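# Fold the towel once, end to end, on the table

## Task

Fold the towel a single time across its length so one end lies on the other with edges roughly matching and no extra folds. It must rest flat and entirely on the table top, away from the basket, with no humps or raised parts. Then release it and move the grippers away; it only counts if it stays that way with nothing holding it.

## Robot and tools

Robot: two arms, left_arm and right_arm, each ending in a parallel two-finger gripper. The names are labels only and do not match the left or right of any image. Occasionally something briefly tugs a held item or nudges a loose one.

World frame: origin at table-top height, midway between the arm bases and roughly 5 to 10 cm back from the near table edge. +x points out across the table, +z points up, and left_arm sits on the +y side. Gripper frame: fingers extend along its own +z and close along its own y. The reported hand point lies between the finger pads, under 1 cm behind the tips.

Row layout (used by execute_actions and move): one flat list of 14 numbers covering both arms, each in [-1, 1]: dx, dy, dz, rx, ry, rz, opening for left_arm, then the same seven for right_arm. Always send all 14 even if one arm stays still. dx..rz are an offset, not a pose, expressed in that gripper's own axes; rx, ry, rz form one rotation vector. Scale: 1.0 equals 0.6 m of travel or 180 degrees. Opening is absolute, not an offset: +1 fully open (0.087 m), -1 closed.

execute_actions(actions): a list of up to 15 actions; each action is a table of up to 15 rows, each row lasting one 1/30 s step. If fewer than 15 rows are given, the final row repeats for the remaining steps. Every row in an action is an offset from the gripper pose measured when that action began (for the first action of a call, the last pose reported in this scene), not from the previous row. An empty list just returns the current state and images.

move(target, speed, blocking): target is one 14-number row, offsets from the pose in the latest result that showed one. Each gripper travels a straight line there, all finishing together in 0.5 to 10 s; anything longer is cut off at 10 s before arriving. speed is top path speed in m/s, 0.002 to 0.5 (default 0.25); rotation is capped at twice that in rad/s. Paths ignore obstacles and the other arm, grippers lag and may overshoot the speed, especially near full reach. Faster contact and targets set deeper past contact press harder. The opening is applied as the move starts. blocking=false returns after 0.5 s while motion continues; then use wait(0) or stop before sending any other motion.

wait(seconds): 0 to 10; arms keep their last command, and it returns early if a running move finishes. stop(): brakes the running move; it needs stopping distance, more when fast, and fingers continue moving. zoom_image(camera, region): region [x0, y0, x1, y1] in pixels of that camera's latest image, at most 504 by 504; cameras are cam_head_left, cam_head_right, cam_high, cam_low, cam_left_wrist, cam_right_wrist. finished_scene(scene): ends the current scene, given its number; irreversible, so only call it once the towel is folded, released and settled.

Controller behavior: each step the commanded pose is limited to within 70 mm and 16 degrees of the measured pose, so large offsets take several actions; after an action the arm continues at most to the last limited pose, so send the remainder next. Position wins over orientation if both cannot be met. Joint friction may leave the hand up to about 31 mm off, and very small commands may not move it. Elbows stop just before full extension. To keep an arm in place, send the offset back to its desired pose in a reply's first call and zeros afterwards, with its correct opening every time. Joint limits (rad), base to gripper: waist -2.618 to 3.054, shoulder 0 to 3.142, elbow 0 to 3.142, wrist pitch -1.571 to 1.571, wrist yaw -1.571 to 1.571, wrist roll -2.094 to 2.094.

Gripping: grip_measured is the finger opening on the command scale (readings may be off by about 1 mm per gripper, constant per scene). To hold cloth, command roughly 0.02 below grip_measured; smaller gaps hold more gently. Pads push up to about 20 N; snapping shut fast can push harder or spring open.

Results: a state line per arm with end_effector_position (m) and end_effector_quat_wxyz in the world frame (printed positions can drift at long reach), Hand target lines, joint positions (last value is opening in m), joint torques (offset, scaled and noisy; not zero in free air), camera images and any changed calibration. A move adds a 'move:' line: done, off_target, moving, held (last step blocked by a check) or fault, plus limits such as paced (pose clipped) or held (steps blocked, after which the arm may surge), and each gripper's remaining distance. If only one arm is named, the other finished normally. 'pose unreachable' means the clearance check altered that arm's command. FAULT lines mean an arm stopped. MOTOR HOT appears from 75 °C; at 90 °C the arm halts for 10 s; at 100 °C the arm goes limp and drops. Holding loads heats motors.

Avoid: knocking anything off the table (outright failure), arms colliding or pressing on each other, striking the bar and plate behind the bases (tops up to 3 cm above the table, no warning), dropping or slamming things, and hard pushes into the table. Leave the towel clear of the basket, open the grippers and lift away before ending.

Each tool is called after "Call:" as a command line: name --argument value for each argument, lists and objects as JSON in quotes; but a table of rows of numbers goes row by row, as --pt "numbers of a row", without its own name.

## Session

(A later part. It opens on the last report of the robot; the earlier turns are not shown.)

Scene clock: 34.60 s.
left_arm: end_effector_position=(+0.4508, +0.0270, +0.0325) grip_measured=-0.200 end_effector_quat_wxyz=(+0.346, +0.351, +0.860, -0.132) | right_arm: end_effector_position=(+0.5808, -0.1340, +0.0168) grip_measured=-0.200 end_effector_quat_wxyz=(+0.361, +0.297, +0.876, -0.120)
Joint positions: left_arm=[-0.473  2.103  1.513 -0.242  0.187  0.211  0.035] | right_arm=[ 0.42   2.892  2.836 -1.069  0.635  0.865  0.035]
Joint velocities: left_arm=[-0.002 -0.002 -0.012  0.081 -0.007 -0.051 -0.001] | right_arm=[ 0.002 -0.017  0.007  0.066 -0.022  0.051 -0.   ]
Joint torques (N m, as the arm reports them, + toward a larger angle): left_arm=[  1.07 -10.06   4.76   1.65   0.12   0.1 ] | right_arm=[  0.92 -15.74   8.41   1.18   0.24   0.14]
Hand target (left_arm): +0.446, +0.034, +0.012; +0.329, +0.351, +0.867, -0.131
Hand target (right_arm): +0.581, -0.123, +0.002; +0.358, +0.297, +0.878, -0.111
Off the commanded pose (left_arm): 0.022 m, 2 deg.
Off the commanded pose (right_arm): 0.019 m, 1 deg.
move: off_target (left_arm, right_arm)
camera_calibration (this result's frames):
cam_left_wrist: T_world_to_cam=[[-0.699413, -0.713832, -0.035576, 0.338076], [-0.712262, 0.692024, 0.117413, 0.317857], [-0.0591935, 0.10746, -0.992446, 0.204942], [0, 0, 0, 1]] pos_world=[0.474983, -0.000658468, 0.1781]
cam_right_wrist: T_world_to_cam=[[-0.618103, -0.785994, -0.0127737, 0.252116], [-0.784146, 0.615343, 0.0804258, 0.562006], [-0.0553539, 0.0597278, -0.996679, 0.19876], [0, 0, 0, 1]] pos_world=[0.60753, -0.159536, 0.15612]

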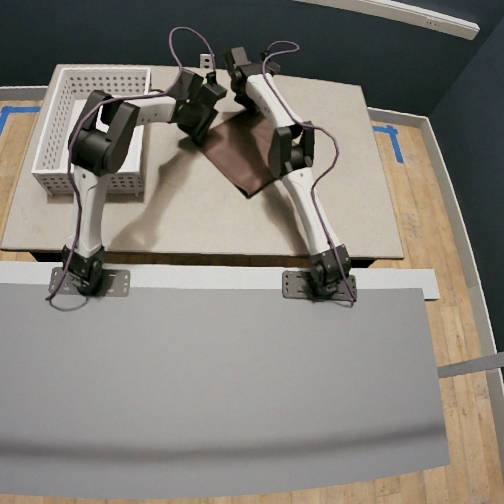

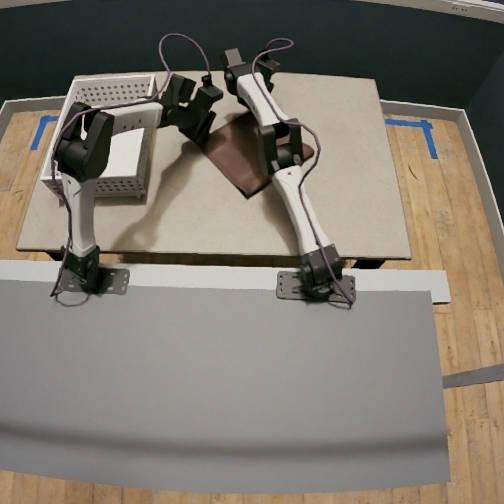

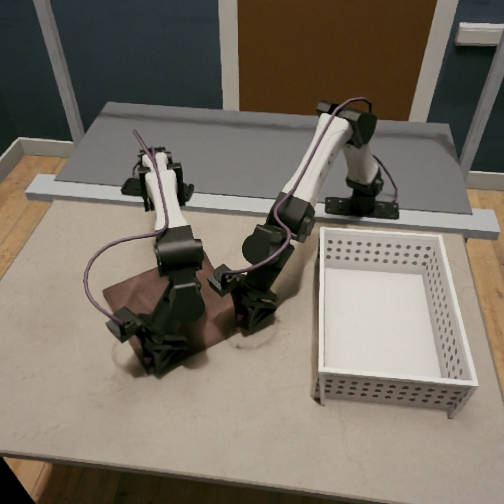

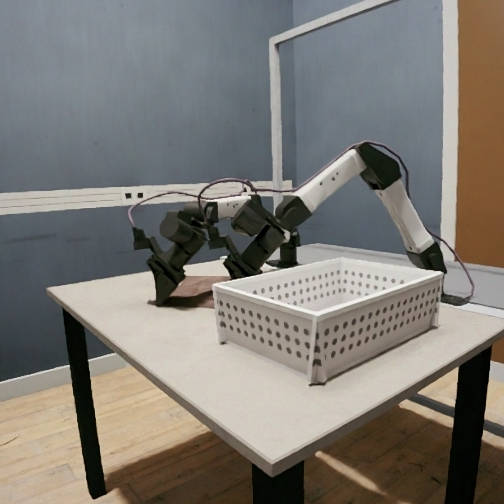

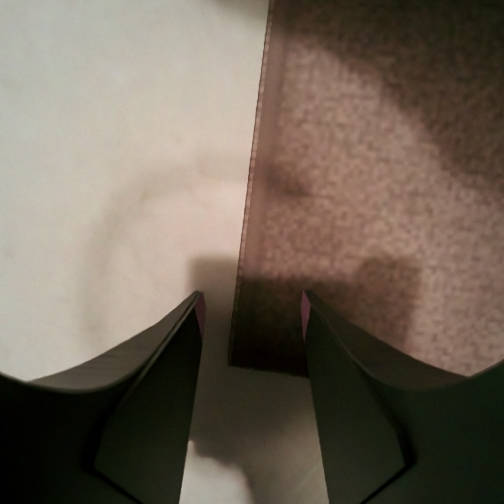

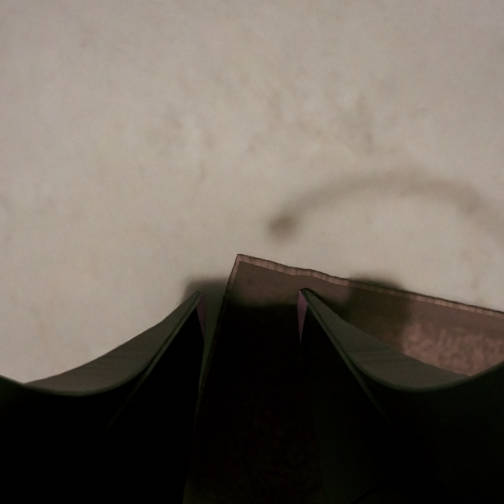

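Close, then lift back.

Call:
move --target '[0.02,0,0.015,0,0,0,-1,0.015,0,0.01,0,0,0,-1]' --speed 0.03

Call:
move --target '[-0.13,-0.25,-0.15,0,0,0,-1,-0.13,-0.25,-0.14,0,0,0,-1]' --speed 0.12

Scene clock: 35.83 s.
left_arm: end_effector_position=(+0.4536, +0.0256, +0.0311) grip_measured=-1.000 end_effector_quat_wxyz=(+0.357, +0.351, +0.855, -0.133) | right_arm: end_effector_position=(+0.5816, -0.1344, +0.0174) grip_measured=-0.919 end_effector_quat_wxyz=(+0.363, +0.297, +0.875, -0.120)
Joint positions: left_arm=[-0.473  2.103  1.494 -0.2    0.187  0.212  0.   ] | right_arm=[ 0.42   2.892  2.836 -1.066  0.638  0.866  0.004]
Joint velocities: left_arm=[-0.007 -0.002 -0.002  0.066  0.022 -0.051  0.   ] | right_arm=[ 0.007 -0.017 -0.002 -0.022 -0.007  0.081 -0.001]
Joint torques (N m, as the arm reports them, + toward a larger angle): left_arm=[  0.42 -10.78   5.16   1.73   0.06   0.03] | right_arm=[  0.18 -18.51   4.78   1.16   0.37   0.06]
Hand target (left_arm): +0.449, +0.029, +0.018; +0.346, +0.351, +0.860, -0.132
Hand target (right_arm): +0.579, -0.133, +0.006; +0.357, +0.298, +0.877, -0.123
Off the commanded pose (left_arm): 0.015 m, 1 deg.
Off the commanded pose (right_arm): 0.012 m, 0 deg.
move: off_target (left_arm, right_arm)
camera_calibration (this result's frames):
cam_left_wrist: T_world_to_cam=[[-0.698948, -0.713921, -0.0423006, 0.338932], [-0.714115, 0.693475, 0.0955612, 0.322448], [-0.0388887, 0.0969997, -0.994524, 0.19509], [0, 0, 0, 1]] pos_world=[0.474747, -0.000563169, 0.177545]
cam_right_wrist: T_world_to_cam=[[-0.619613, -0.784777, -0.0142899, 0.253429], [-0.783272, 0.617044, 0.0757766, 0.562595], [-0.0506502, 0.058145, -0.997022, 0.196439], [0, 0, 0, 1]] pos_world=[0.607642, -0.159682, 0.156844]

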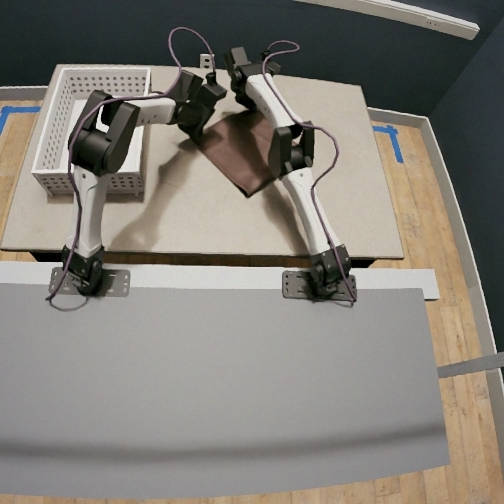

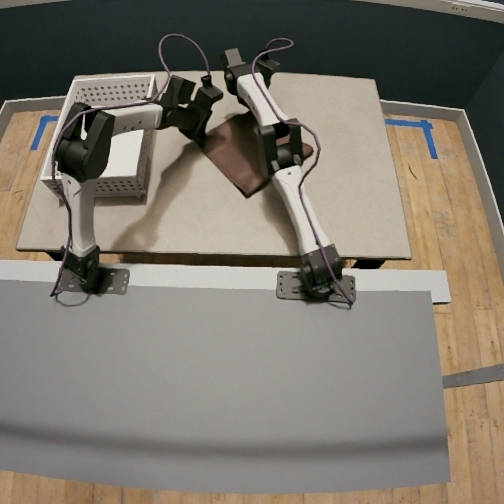

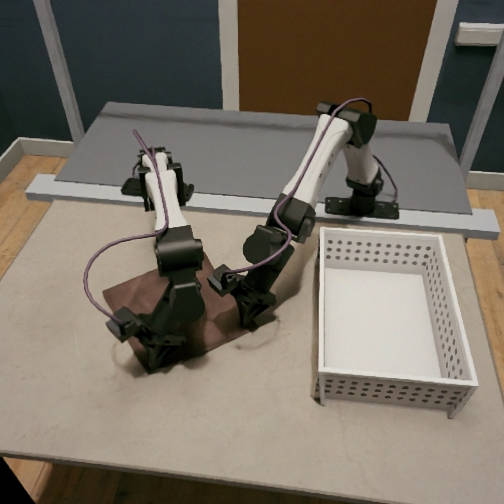

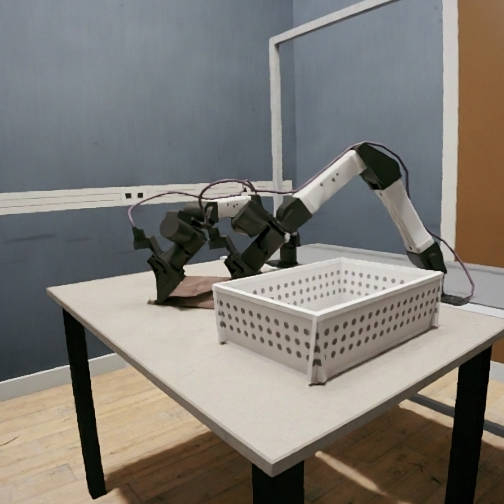

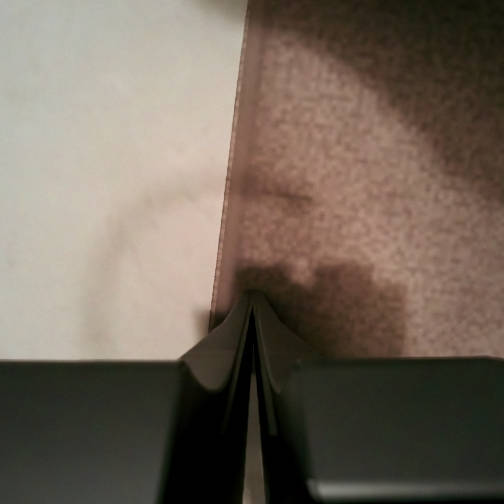

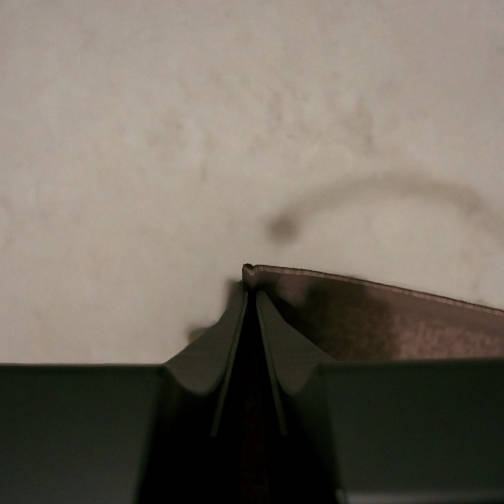

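Scene clock: 38.03 s.
left_arm: end_effector_position=(+0.3387, -0.0766, +0.1288) grip_measured=-1.000 end_effector_quat_wxyz=(+0.340, +0.356, +0.860, -0.132) | right_arm: end_effector_position=(+0.4829, -0.2481, +0.1265) grip_measured=-0.919 end_effector_quat_wxyz=(+0.357, +0.297, +0.877, -0.125)
Joint positions: left_arm=[-0.821  1.942  1.677 -0.561 -0.043 -0.038  0.   ] | right_arm=[ 0.255  2.065  1.785 -0.759  0.562  0.693  0.004]
Joint velocities: left_arm=[-0.007 -0.002 -0.007  0.081 -0.051 -0.051  0.   ] | right_arm=[-0.002 -0.012  0.012 -0.095  0.081  0.066 -0.   ]
Joint torques (N m, as the arm reports them, + toward a larger angle): left_arm=[  0.23 -12.04   9.38   1.45  -0.13  -0.06] | right_arm=[ -0.88 -15.08   6.23   1.37   0.25  -0.13]
Hand target (left_arm): +0.341, -0.078, +0.147; +0.356, +0.350, +0.856, -0.136
Hand target (right_arm): +0.484, -0.251, +0.129; +0.363, +0.298, +0.875, -0.120
Off the commanded pose (left_arm): 0.018 m, 2 deg.
Off the commanded pose (right_arm): 0.007 m, 1 deg.
move: off_target (left_arm)
camera_calibration (this result's frames):
cam_left_wrist: T_world_to_cam=[[-0.706923, -0.706462, -0.0342285, 0.192025], [-0.704028, 0.698195, 0.129876, 0.294458], [-0.0678542, 0.11591, -0.990939, 0.308467], [0, 0, 0, 1]] pos_world=[0.363985, -0.105685, 0.274002]
cam_right_wrist: T_world_to_cam=[[-0.622559, -0.78257, -0.0021744, 0.105009], [-0.779847, 0.620157, 0.0851153, 0.545133], [-0.0652602, 0.054685, -0.996369, 0.312918], [0, 0, 0, 1]] pos_world=[0.510916, -0.273003, 0.265611]

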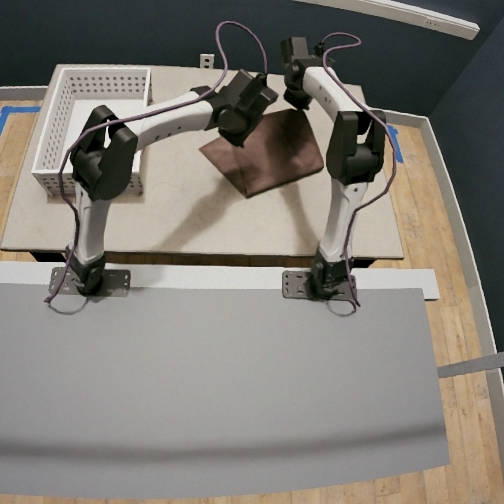

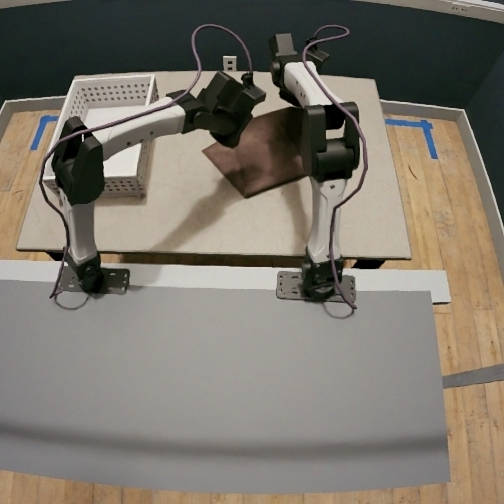

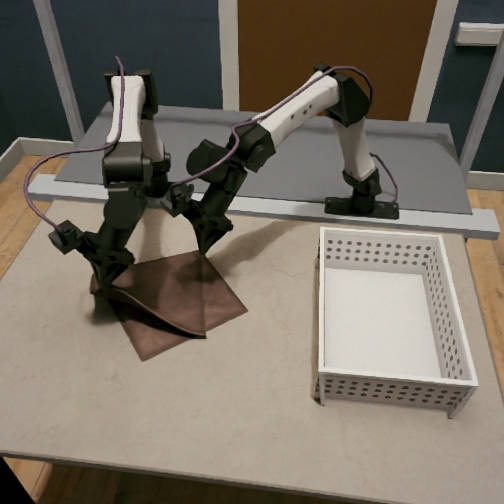

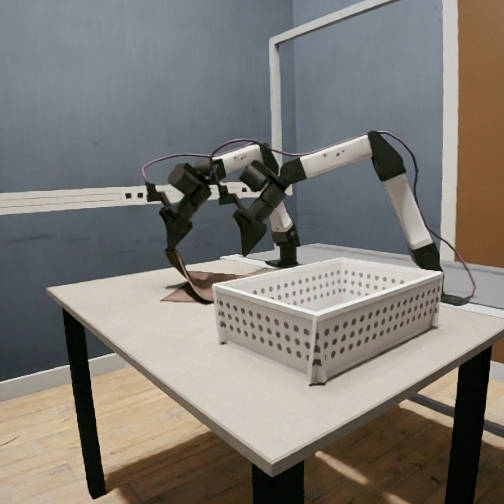

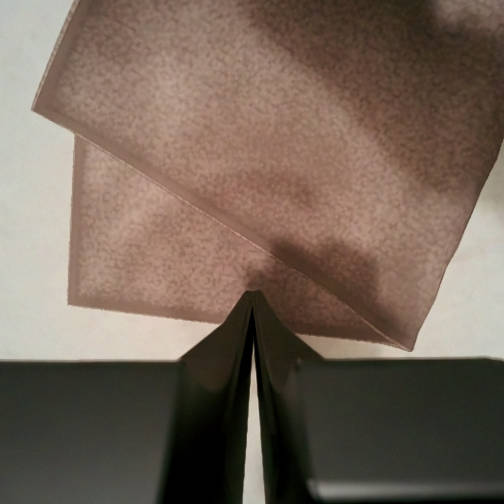

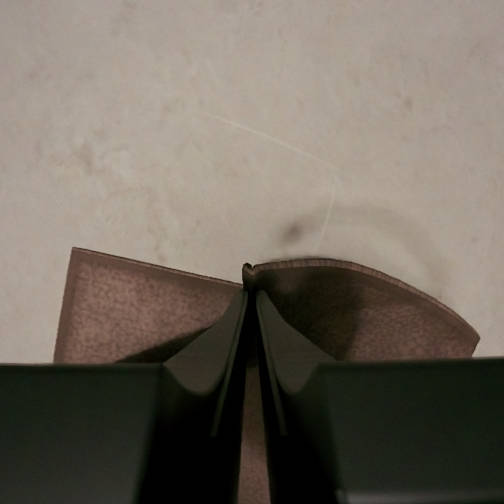

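Call:
move --target '[-0.028,0.22,0.212,0,0,0,-0.1,0,0,0,0,0,0,-1]' --speed 0.15

Scene clock: 40.97 s.
left_arm: end_effector_position=(+0.5000, -0.0491, +0.0462) grip_measured=-0.100 end_effector_quat_wxyz=(+0.340, +0.354, +0.862, -0.127) | right_arm: end_effector_position=(+0.4829, -0.2481, +0.1265) grip_measured=-0.919 end_effector_quat_wxyz=(+0.357, +0.297, +0.877, -0.125)
Joint positions: left_arm=[-0.559  2.448  2.159 -0.549  0.123  0.154  0.039] | right_arm=[ 0.255  2.065  1.785 -0.759  0.561  0.693  0.004]
Joint velocities: left_arm=[-0.012 -0.002 -0.017 -0.11  -0.066  0.007 -0.001] | right_arm=[ 0.007  0.002 -0.002 -0.11  -0.051 -0.081  0.   ]
Joint torques (N m, as the arm reports them, + toward a larger angle): left_arm=[  0.5  -13.42   9.35   1.45   0.05   0.04] | right_arm=[ -0.13 -13.78   7.58   1.17   0.34  -0.02]
Hand target (left_arm): +0.503, -0.050, +0.049; +0.341, +0.357, +0.860, -0.131
Hand target (right_arm): +0.483, -0.248, +0.126; +0.357, +0.297, +0.877, -0.125
Off the commanded pose (left_arm): 0.004 m, 1 deg.
Off the commanded pose (right_arm): 0.000 m, 0 deg.
move: done
camera_calibration (this result's frames):
cam_left_wrist: T_world_to_cam=[[-0.70118, -0.711826, -0.040621, 0.319828], [-0.709807, 0.691549, 0.13392, 0.402015], [-0.0672363, 0.122735, -0.990159, 0.23434], [0, 0, 0, 1]] pos_world=[0.525367, -0.0791128, 0.191188]
cam_right_wrist: T_world_to_cam=[[-0.621974, -0.783036, -0.00184601, 0.104588], [-0.780277, 0.619582, 0.085358, 0.545132], [-0.0656946, 0.0545308, -0.996349, 0.313061], [0, 0, 0, 1]] pos_world=[0.510972, -0.272929, 0.26558]

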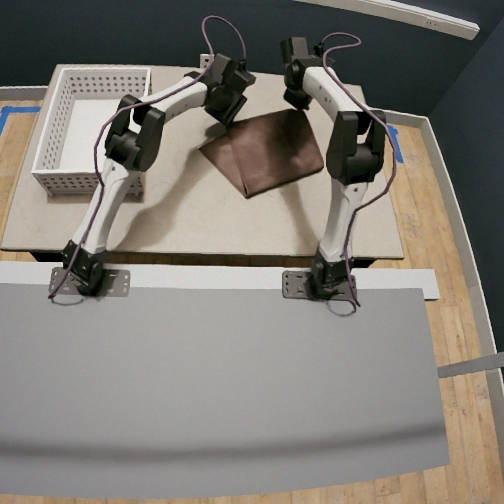

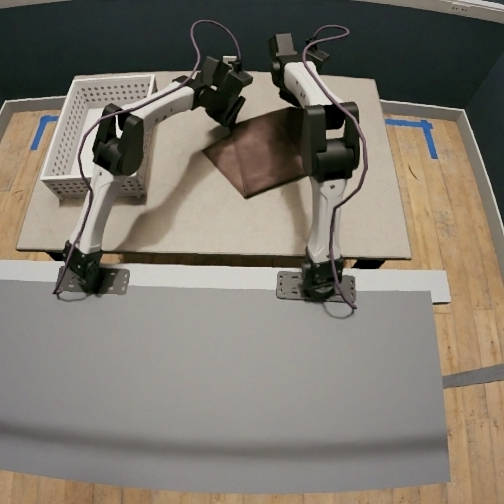

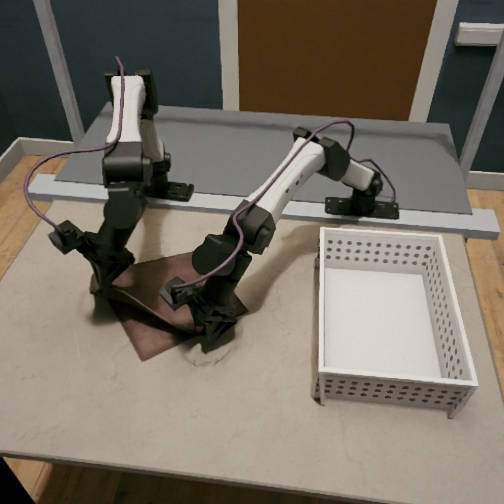

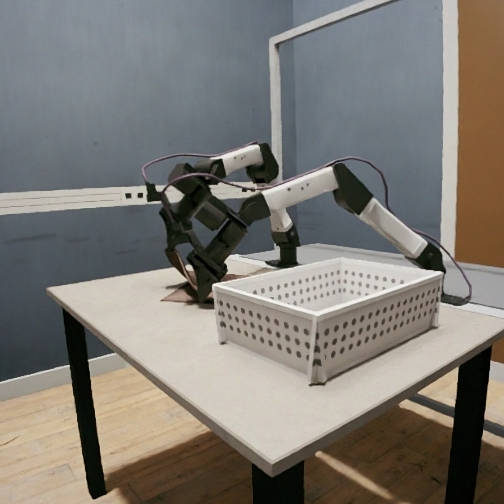

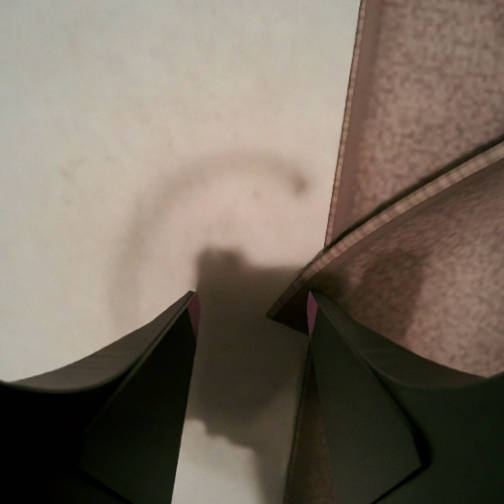

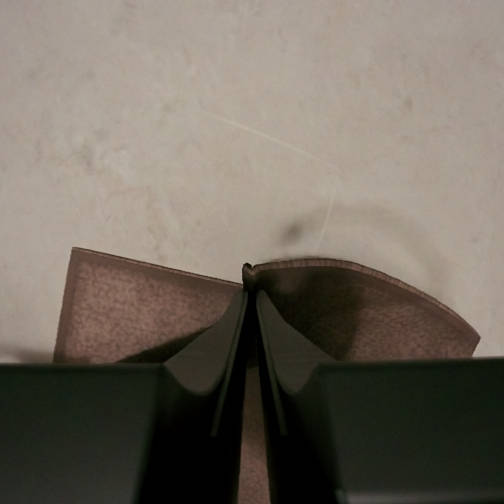

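Call:
move --target '[0.068,-0.027,0.04,0,0,0,-0.1,0,0,0,0,0,0,-1]' --speed 0.04

Scene clock: 42.97 s.
left_arm: end_effector_position=(+0.5001, -0.0538, +0.0320) grip_measured=-0.100 end_effector_quat_wxyz=(+0.379, +0.347, +0.847, -0.134) | right_arm: end_effector_position=(+0.4829, -0.2481, +0.1265) grip_measured=-0.919 end_effector_quat_wxyz=(+0.357, +0.297, +0.877, -0.125)
Joint positions: left_arm=[-0.569  2.388  1.945 -0.308  0.111  0.141  0.039] | right_arm=[ 0.255  2.065  1.785 -0.759  0.561  0.693  0.004]
Joint velocities: left_arm=[ 0.007 -0.012 -0.002 -0.037  0.007 -0.007 -0.001] | right_arm=[ 0.022  0.002 -0.007  0.037 -0.022  0.066 -0.   ]
Joint torques (N m, as the arm reports them, + toward a larger angle): left_arm=[ -0.83 -12.49   4.15   1.41  -0.05  -0.02] | right_arm=[ -0.13 -13.77   7.58   1.17   0.33  -0.03]
Hand target (left_arm): +0.480, -0.051, +0.002; +0.340, +0.354, +0.862, -0.127
Hand target (right_arm): +0.483, -0.248, +0.126; +0.357, +0.297, +0.877, -0.125
Off the commanded pose (left_arm): 0.038 m, 5 deg.
Off the commanded pose (right_arm): 0.000 m, 0 deg.
move: off_target (left_arm)
camera_calibration (this result's frames):
cam_left_wrist: T_world_to_cam=[[-0.692239, -0.719423, -0.056875, 0.311607], [-0.721661, 0.690422, 0.0502251, 0.415684], [0.00313464, 0.0758123, -0.997117, 0.183332], [0, 0, 0, 1]] pos_world=[0.515115, -0.0767193, 0.179648]
cam_right_wrist: T_world_to_cam=[[-0.621974, -0.783036, -0.00184601, 0.104588], [-0.780277, 0.619582, 0.085358, 0.545132], [-0.0656946, 0.0545308, -0.996349, 0.313061], [0, 0, 0, 1]] pos_world=[0.510972, -0.272929, 0.26558]

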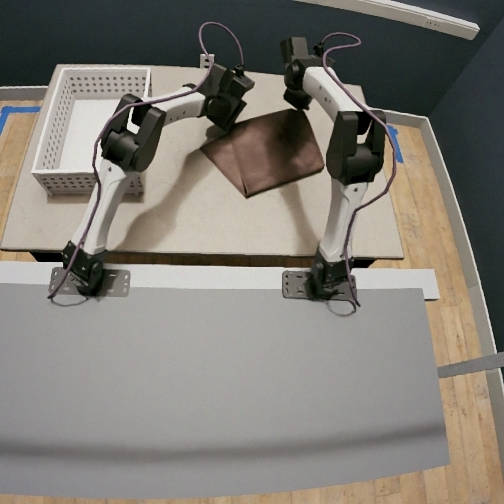

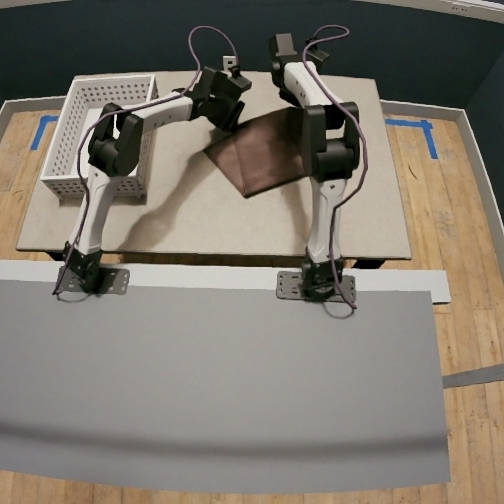

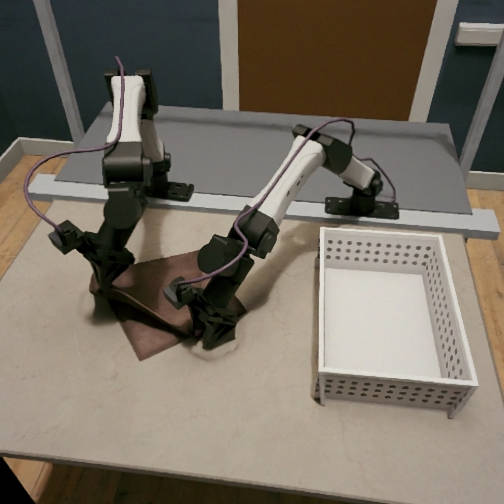

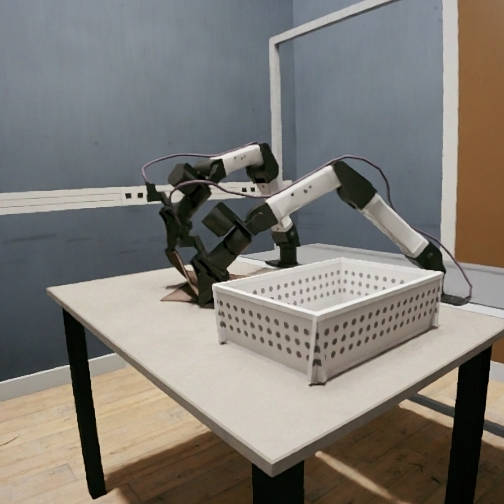

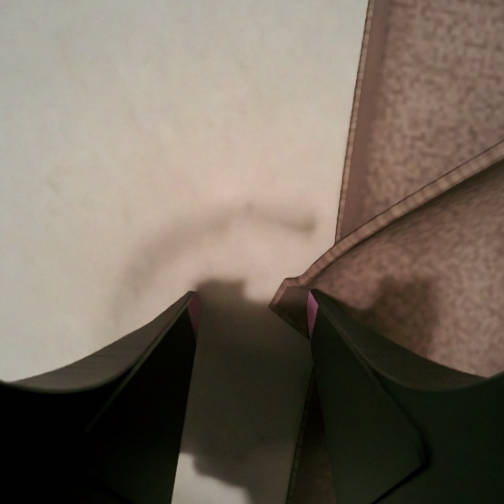

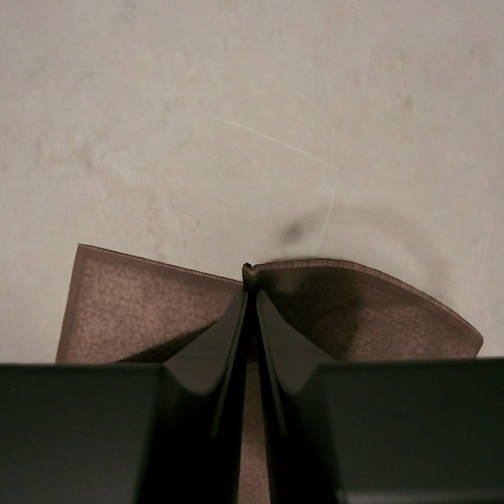

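Call:
execute_actions --actions '[[[0.02,-0.01,0.015,0.03,0,0,-0.3,0,0,0,0,0,0,-1]],[[0.02,-0.02,0.015,0.01,0,0,-0.55,0,0,0,0,0,0,-1]],[[0.02,-0.02,0.015,0,0,0,-0.8,0,0,0,0,0,0,-1]],[[0.015,-0.01,0.012,0,0,0,-1,0,0,0,0,0,0,-1]]]'

Scene clock: 45.53 s.
left_arm: end_effector_position=(+0.5005, -0.0772, +0.0350) grip_measured=-1.000 end_effector_quat_wxyz=(+0.410, +0.363, +0.817, -0.183) | right_arm: end_effector_position=(+0.4829, -0.2481, +0.1265) grip_measured=-0.919 end_effector_quat_wxyz=(+0.357, +0.297, +0.877, -0.125)
Joint positions: left_arm=[-0.574  2.388  1.89  -0.159  0.203  0.141  0.   ] | right_arm=[ 0.255  2.065  1.785 -0.759  0.561  0.693  0.004]
Joint velocities: left_arm=[-0.012 -0.002 -0.007 -0.007  0.007  0.007  0.   ] | right_arm=[ 0.002  0.002  0.002 -0.11  -0.007 -0.007 -0.001]
Joint torques (N m, as the arm reports them, + toward a larger angle): left_arm=[ -0.37 -13.29   5.66   1.84  -0.03  -0.06] | right_arm=[ -0.14 -13.77   7.56   1.17   0.33  -0.02]
Hand target (left_arm): +0.494, -0.078, +0.022; +0.400, +0.363, +0.822, -0.180
Hand target (right_arm): +0.483, -0.248, +0.126; +0.357, +0.297, +0.877, -0.125
Off the commanded pose (left_arm): 0.015 m, 1 deg.
Off the commanded pose (right_arm): 0.000 m, 0 deg.
camera_calibration (this result's frames):
cam_left_wrist: T_world_to_cam=[[-0.743412, -0.668557, -0.0192284, 0.323429], [-0.666931, 0.743158, -0.0540317, 0.412376], [0.050413, -0.0273438, -0.998354, 0.156543], [0, 0, 0, 1]] pos_world=[0.507576, -0.0859495, 0.184785]
cam_right_wrist: T_world_to_cam=[[-0.621974, -0.783036, -0.00184601, 0.104588], [-0.780277, 0.619582, 0.085358, 0.545132], [-0.0656946, 0.0545308, -0.996349, 0.313061], [0, 0, 0, 1]] pos_world=[0.510972, -0.272929, 0.26558]

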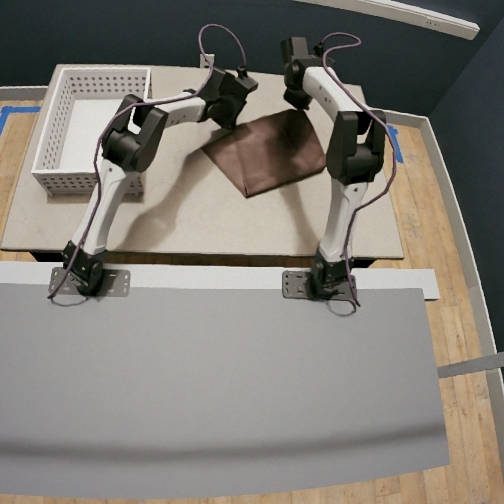

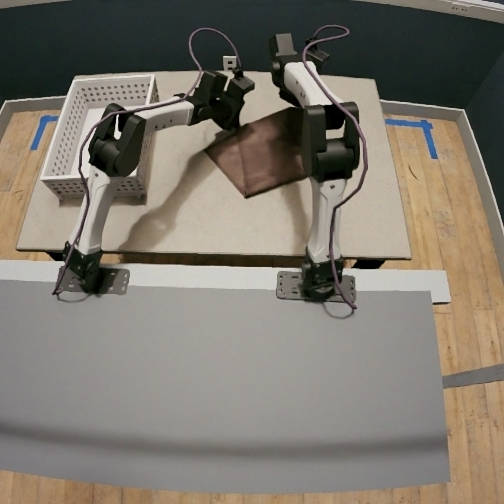

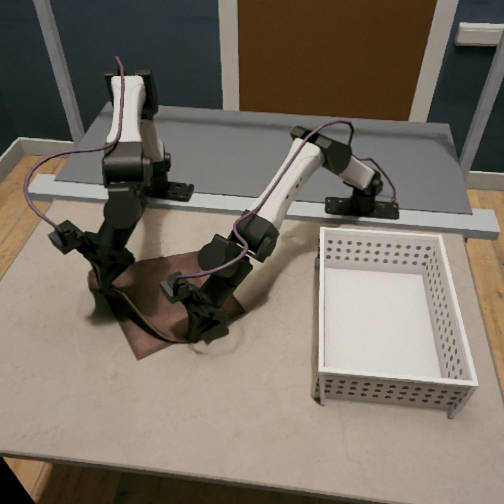

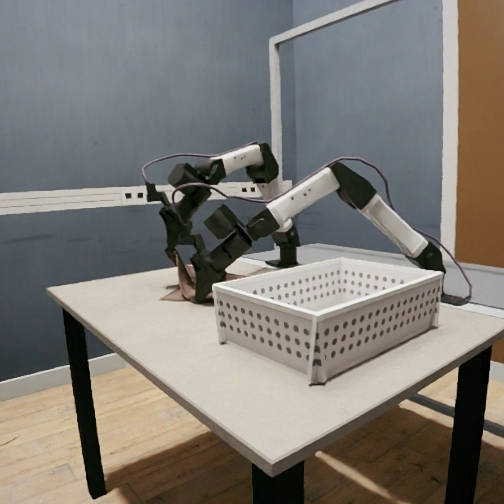

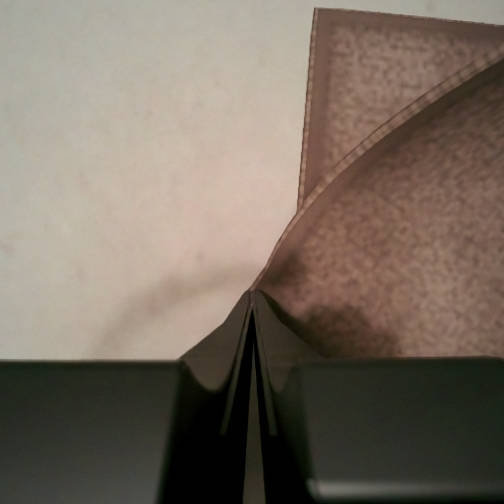

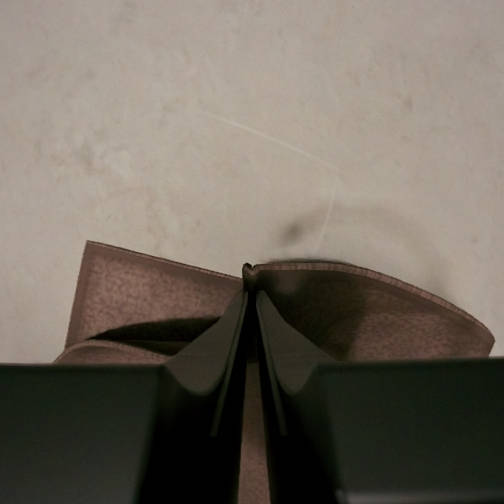

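Call:
move --target '[-0.02,0,-0.07,0,0.09,0,0.1,0,0,0,0,0,0,-1]' --speed 0.1

Scene clock: 48.17 s.
left_arm: end_effector_position=(+0.4805, -0.0540, +0.0689) grip_measured=+0.100 end_effector_quat_wxyz=(+0.289, +0.381, +0.868, -0.135) | right_arm: end_effector_position=(+0.4829, -0.2481, +0.1265) grip_measured=-0.919 end_effector_quat_wxyz=(+0.357, +0.297, +0.877, -0.125)
Joint positions: left_arm=[-0.574  2.522  2.434 -0.852  0.163  0.181  0.048] | right_arm=[ 0.255  2.065  1.785 -0.759  0.561  0.693  0.004]
Joint velocities: left_arm=[ 0.002 -0.002  0.022 -0.037 -0.037 -0.007 -0.   ] | right_arm=[ 0.002 -0.007 -0.002  0.007 -0.037 -0.022 -0.   ]
Joint torques (N m, as the arm reports them, + toward a larger angle): left_arm=[ -0.18 -13.31   9.3    1.31  -0.03   0.09] | right_arm=[ -0.14 -13.75   7.58   1.17   0.33  -0.02]
Hand target (left_arm): +0.481, -0.057, +0.070; +0.291, +0.384, +0.866, -0.130
Hand target (right_arm): +0.483, -0.248, +0.126; +0.357, +0.297, +0.877, -0.125
Off the commanded pose (left_arm): 0.004 m, 1 deg.
Off the commanded pose (right_arm): 0.000 m, 0 deg.
move: done
camera_calibration (this result's frames):
cam_left_wrist: T_world_to_cam=[[-0.744147, -0.667998, -0.00480234, 0.324153], [-0.65157, 0.724224, 0.225735, 0.355939], [-0.147313, 0.171109, -0.974177, 0.296114], [0, 0, 0, 1]] pos_world=[0.516759, -0.0919134, 0.209676]
cam_right_wrist: T_world_to_cam=[[-0.621974, -0.783036, -0.00184601, 0.104588], [-0.780277, 0.619582, 0.085358, 0.545132], [-0.0656946, 0.0545308, -0.996349, 0.313061], [0, 0, 0, 1]] pos_world=[0.510972, -0.272929, 0.26558]

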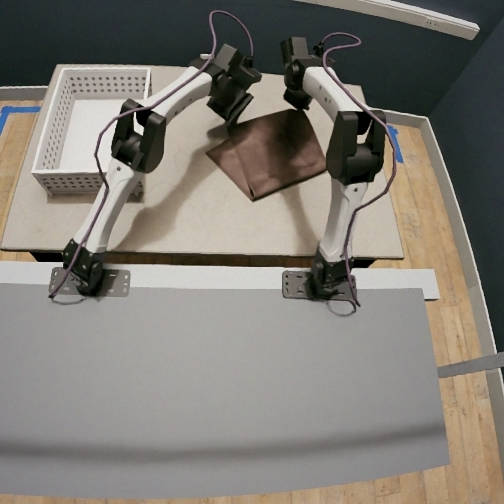

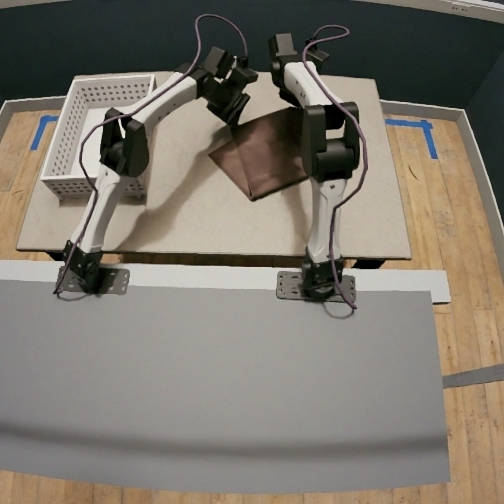

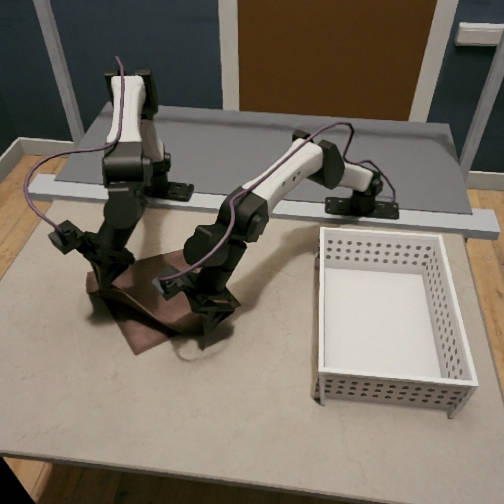

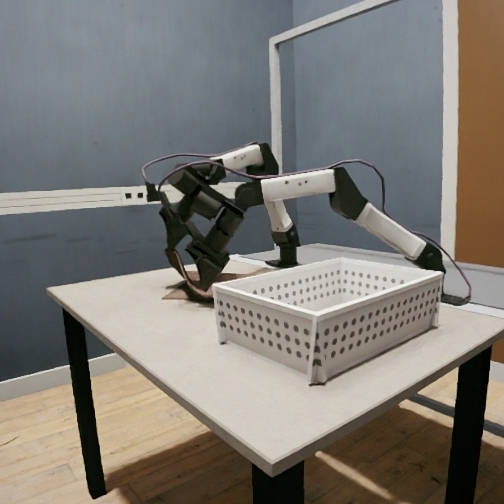

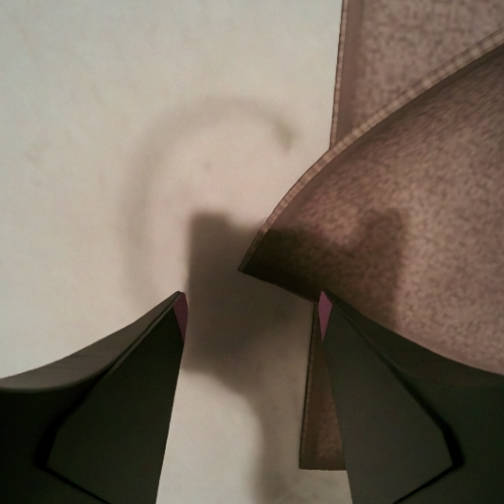

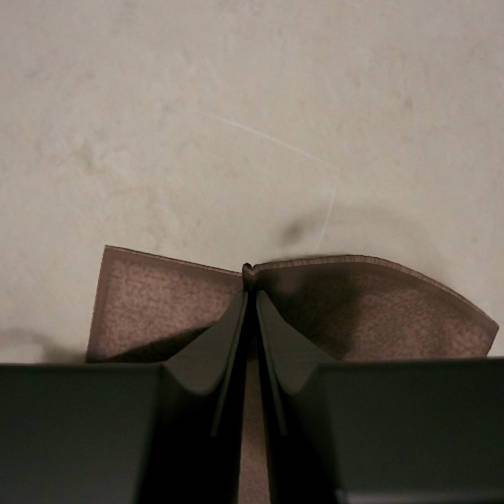

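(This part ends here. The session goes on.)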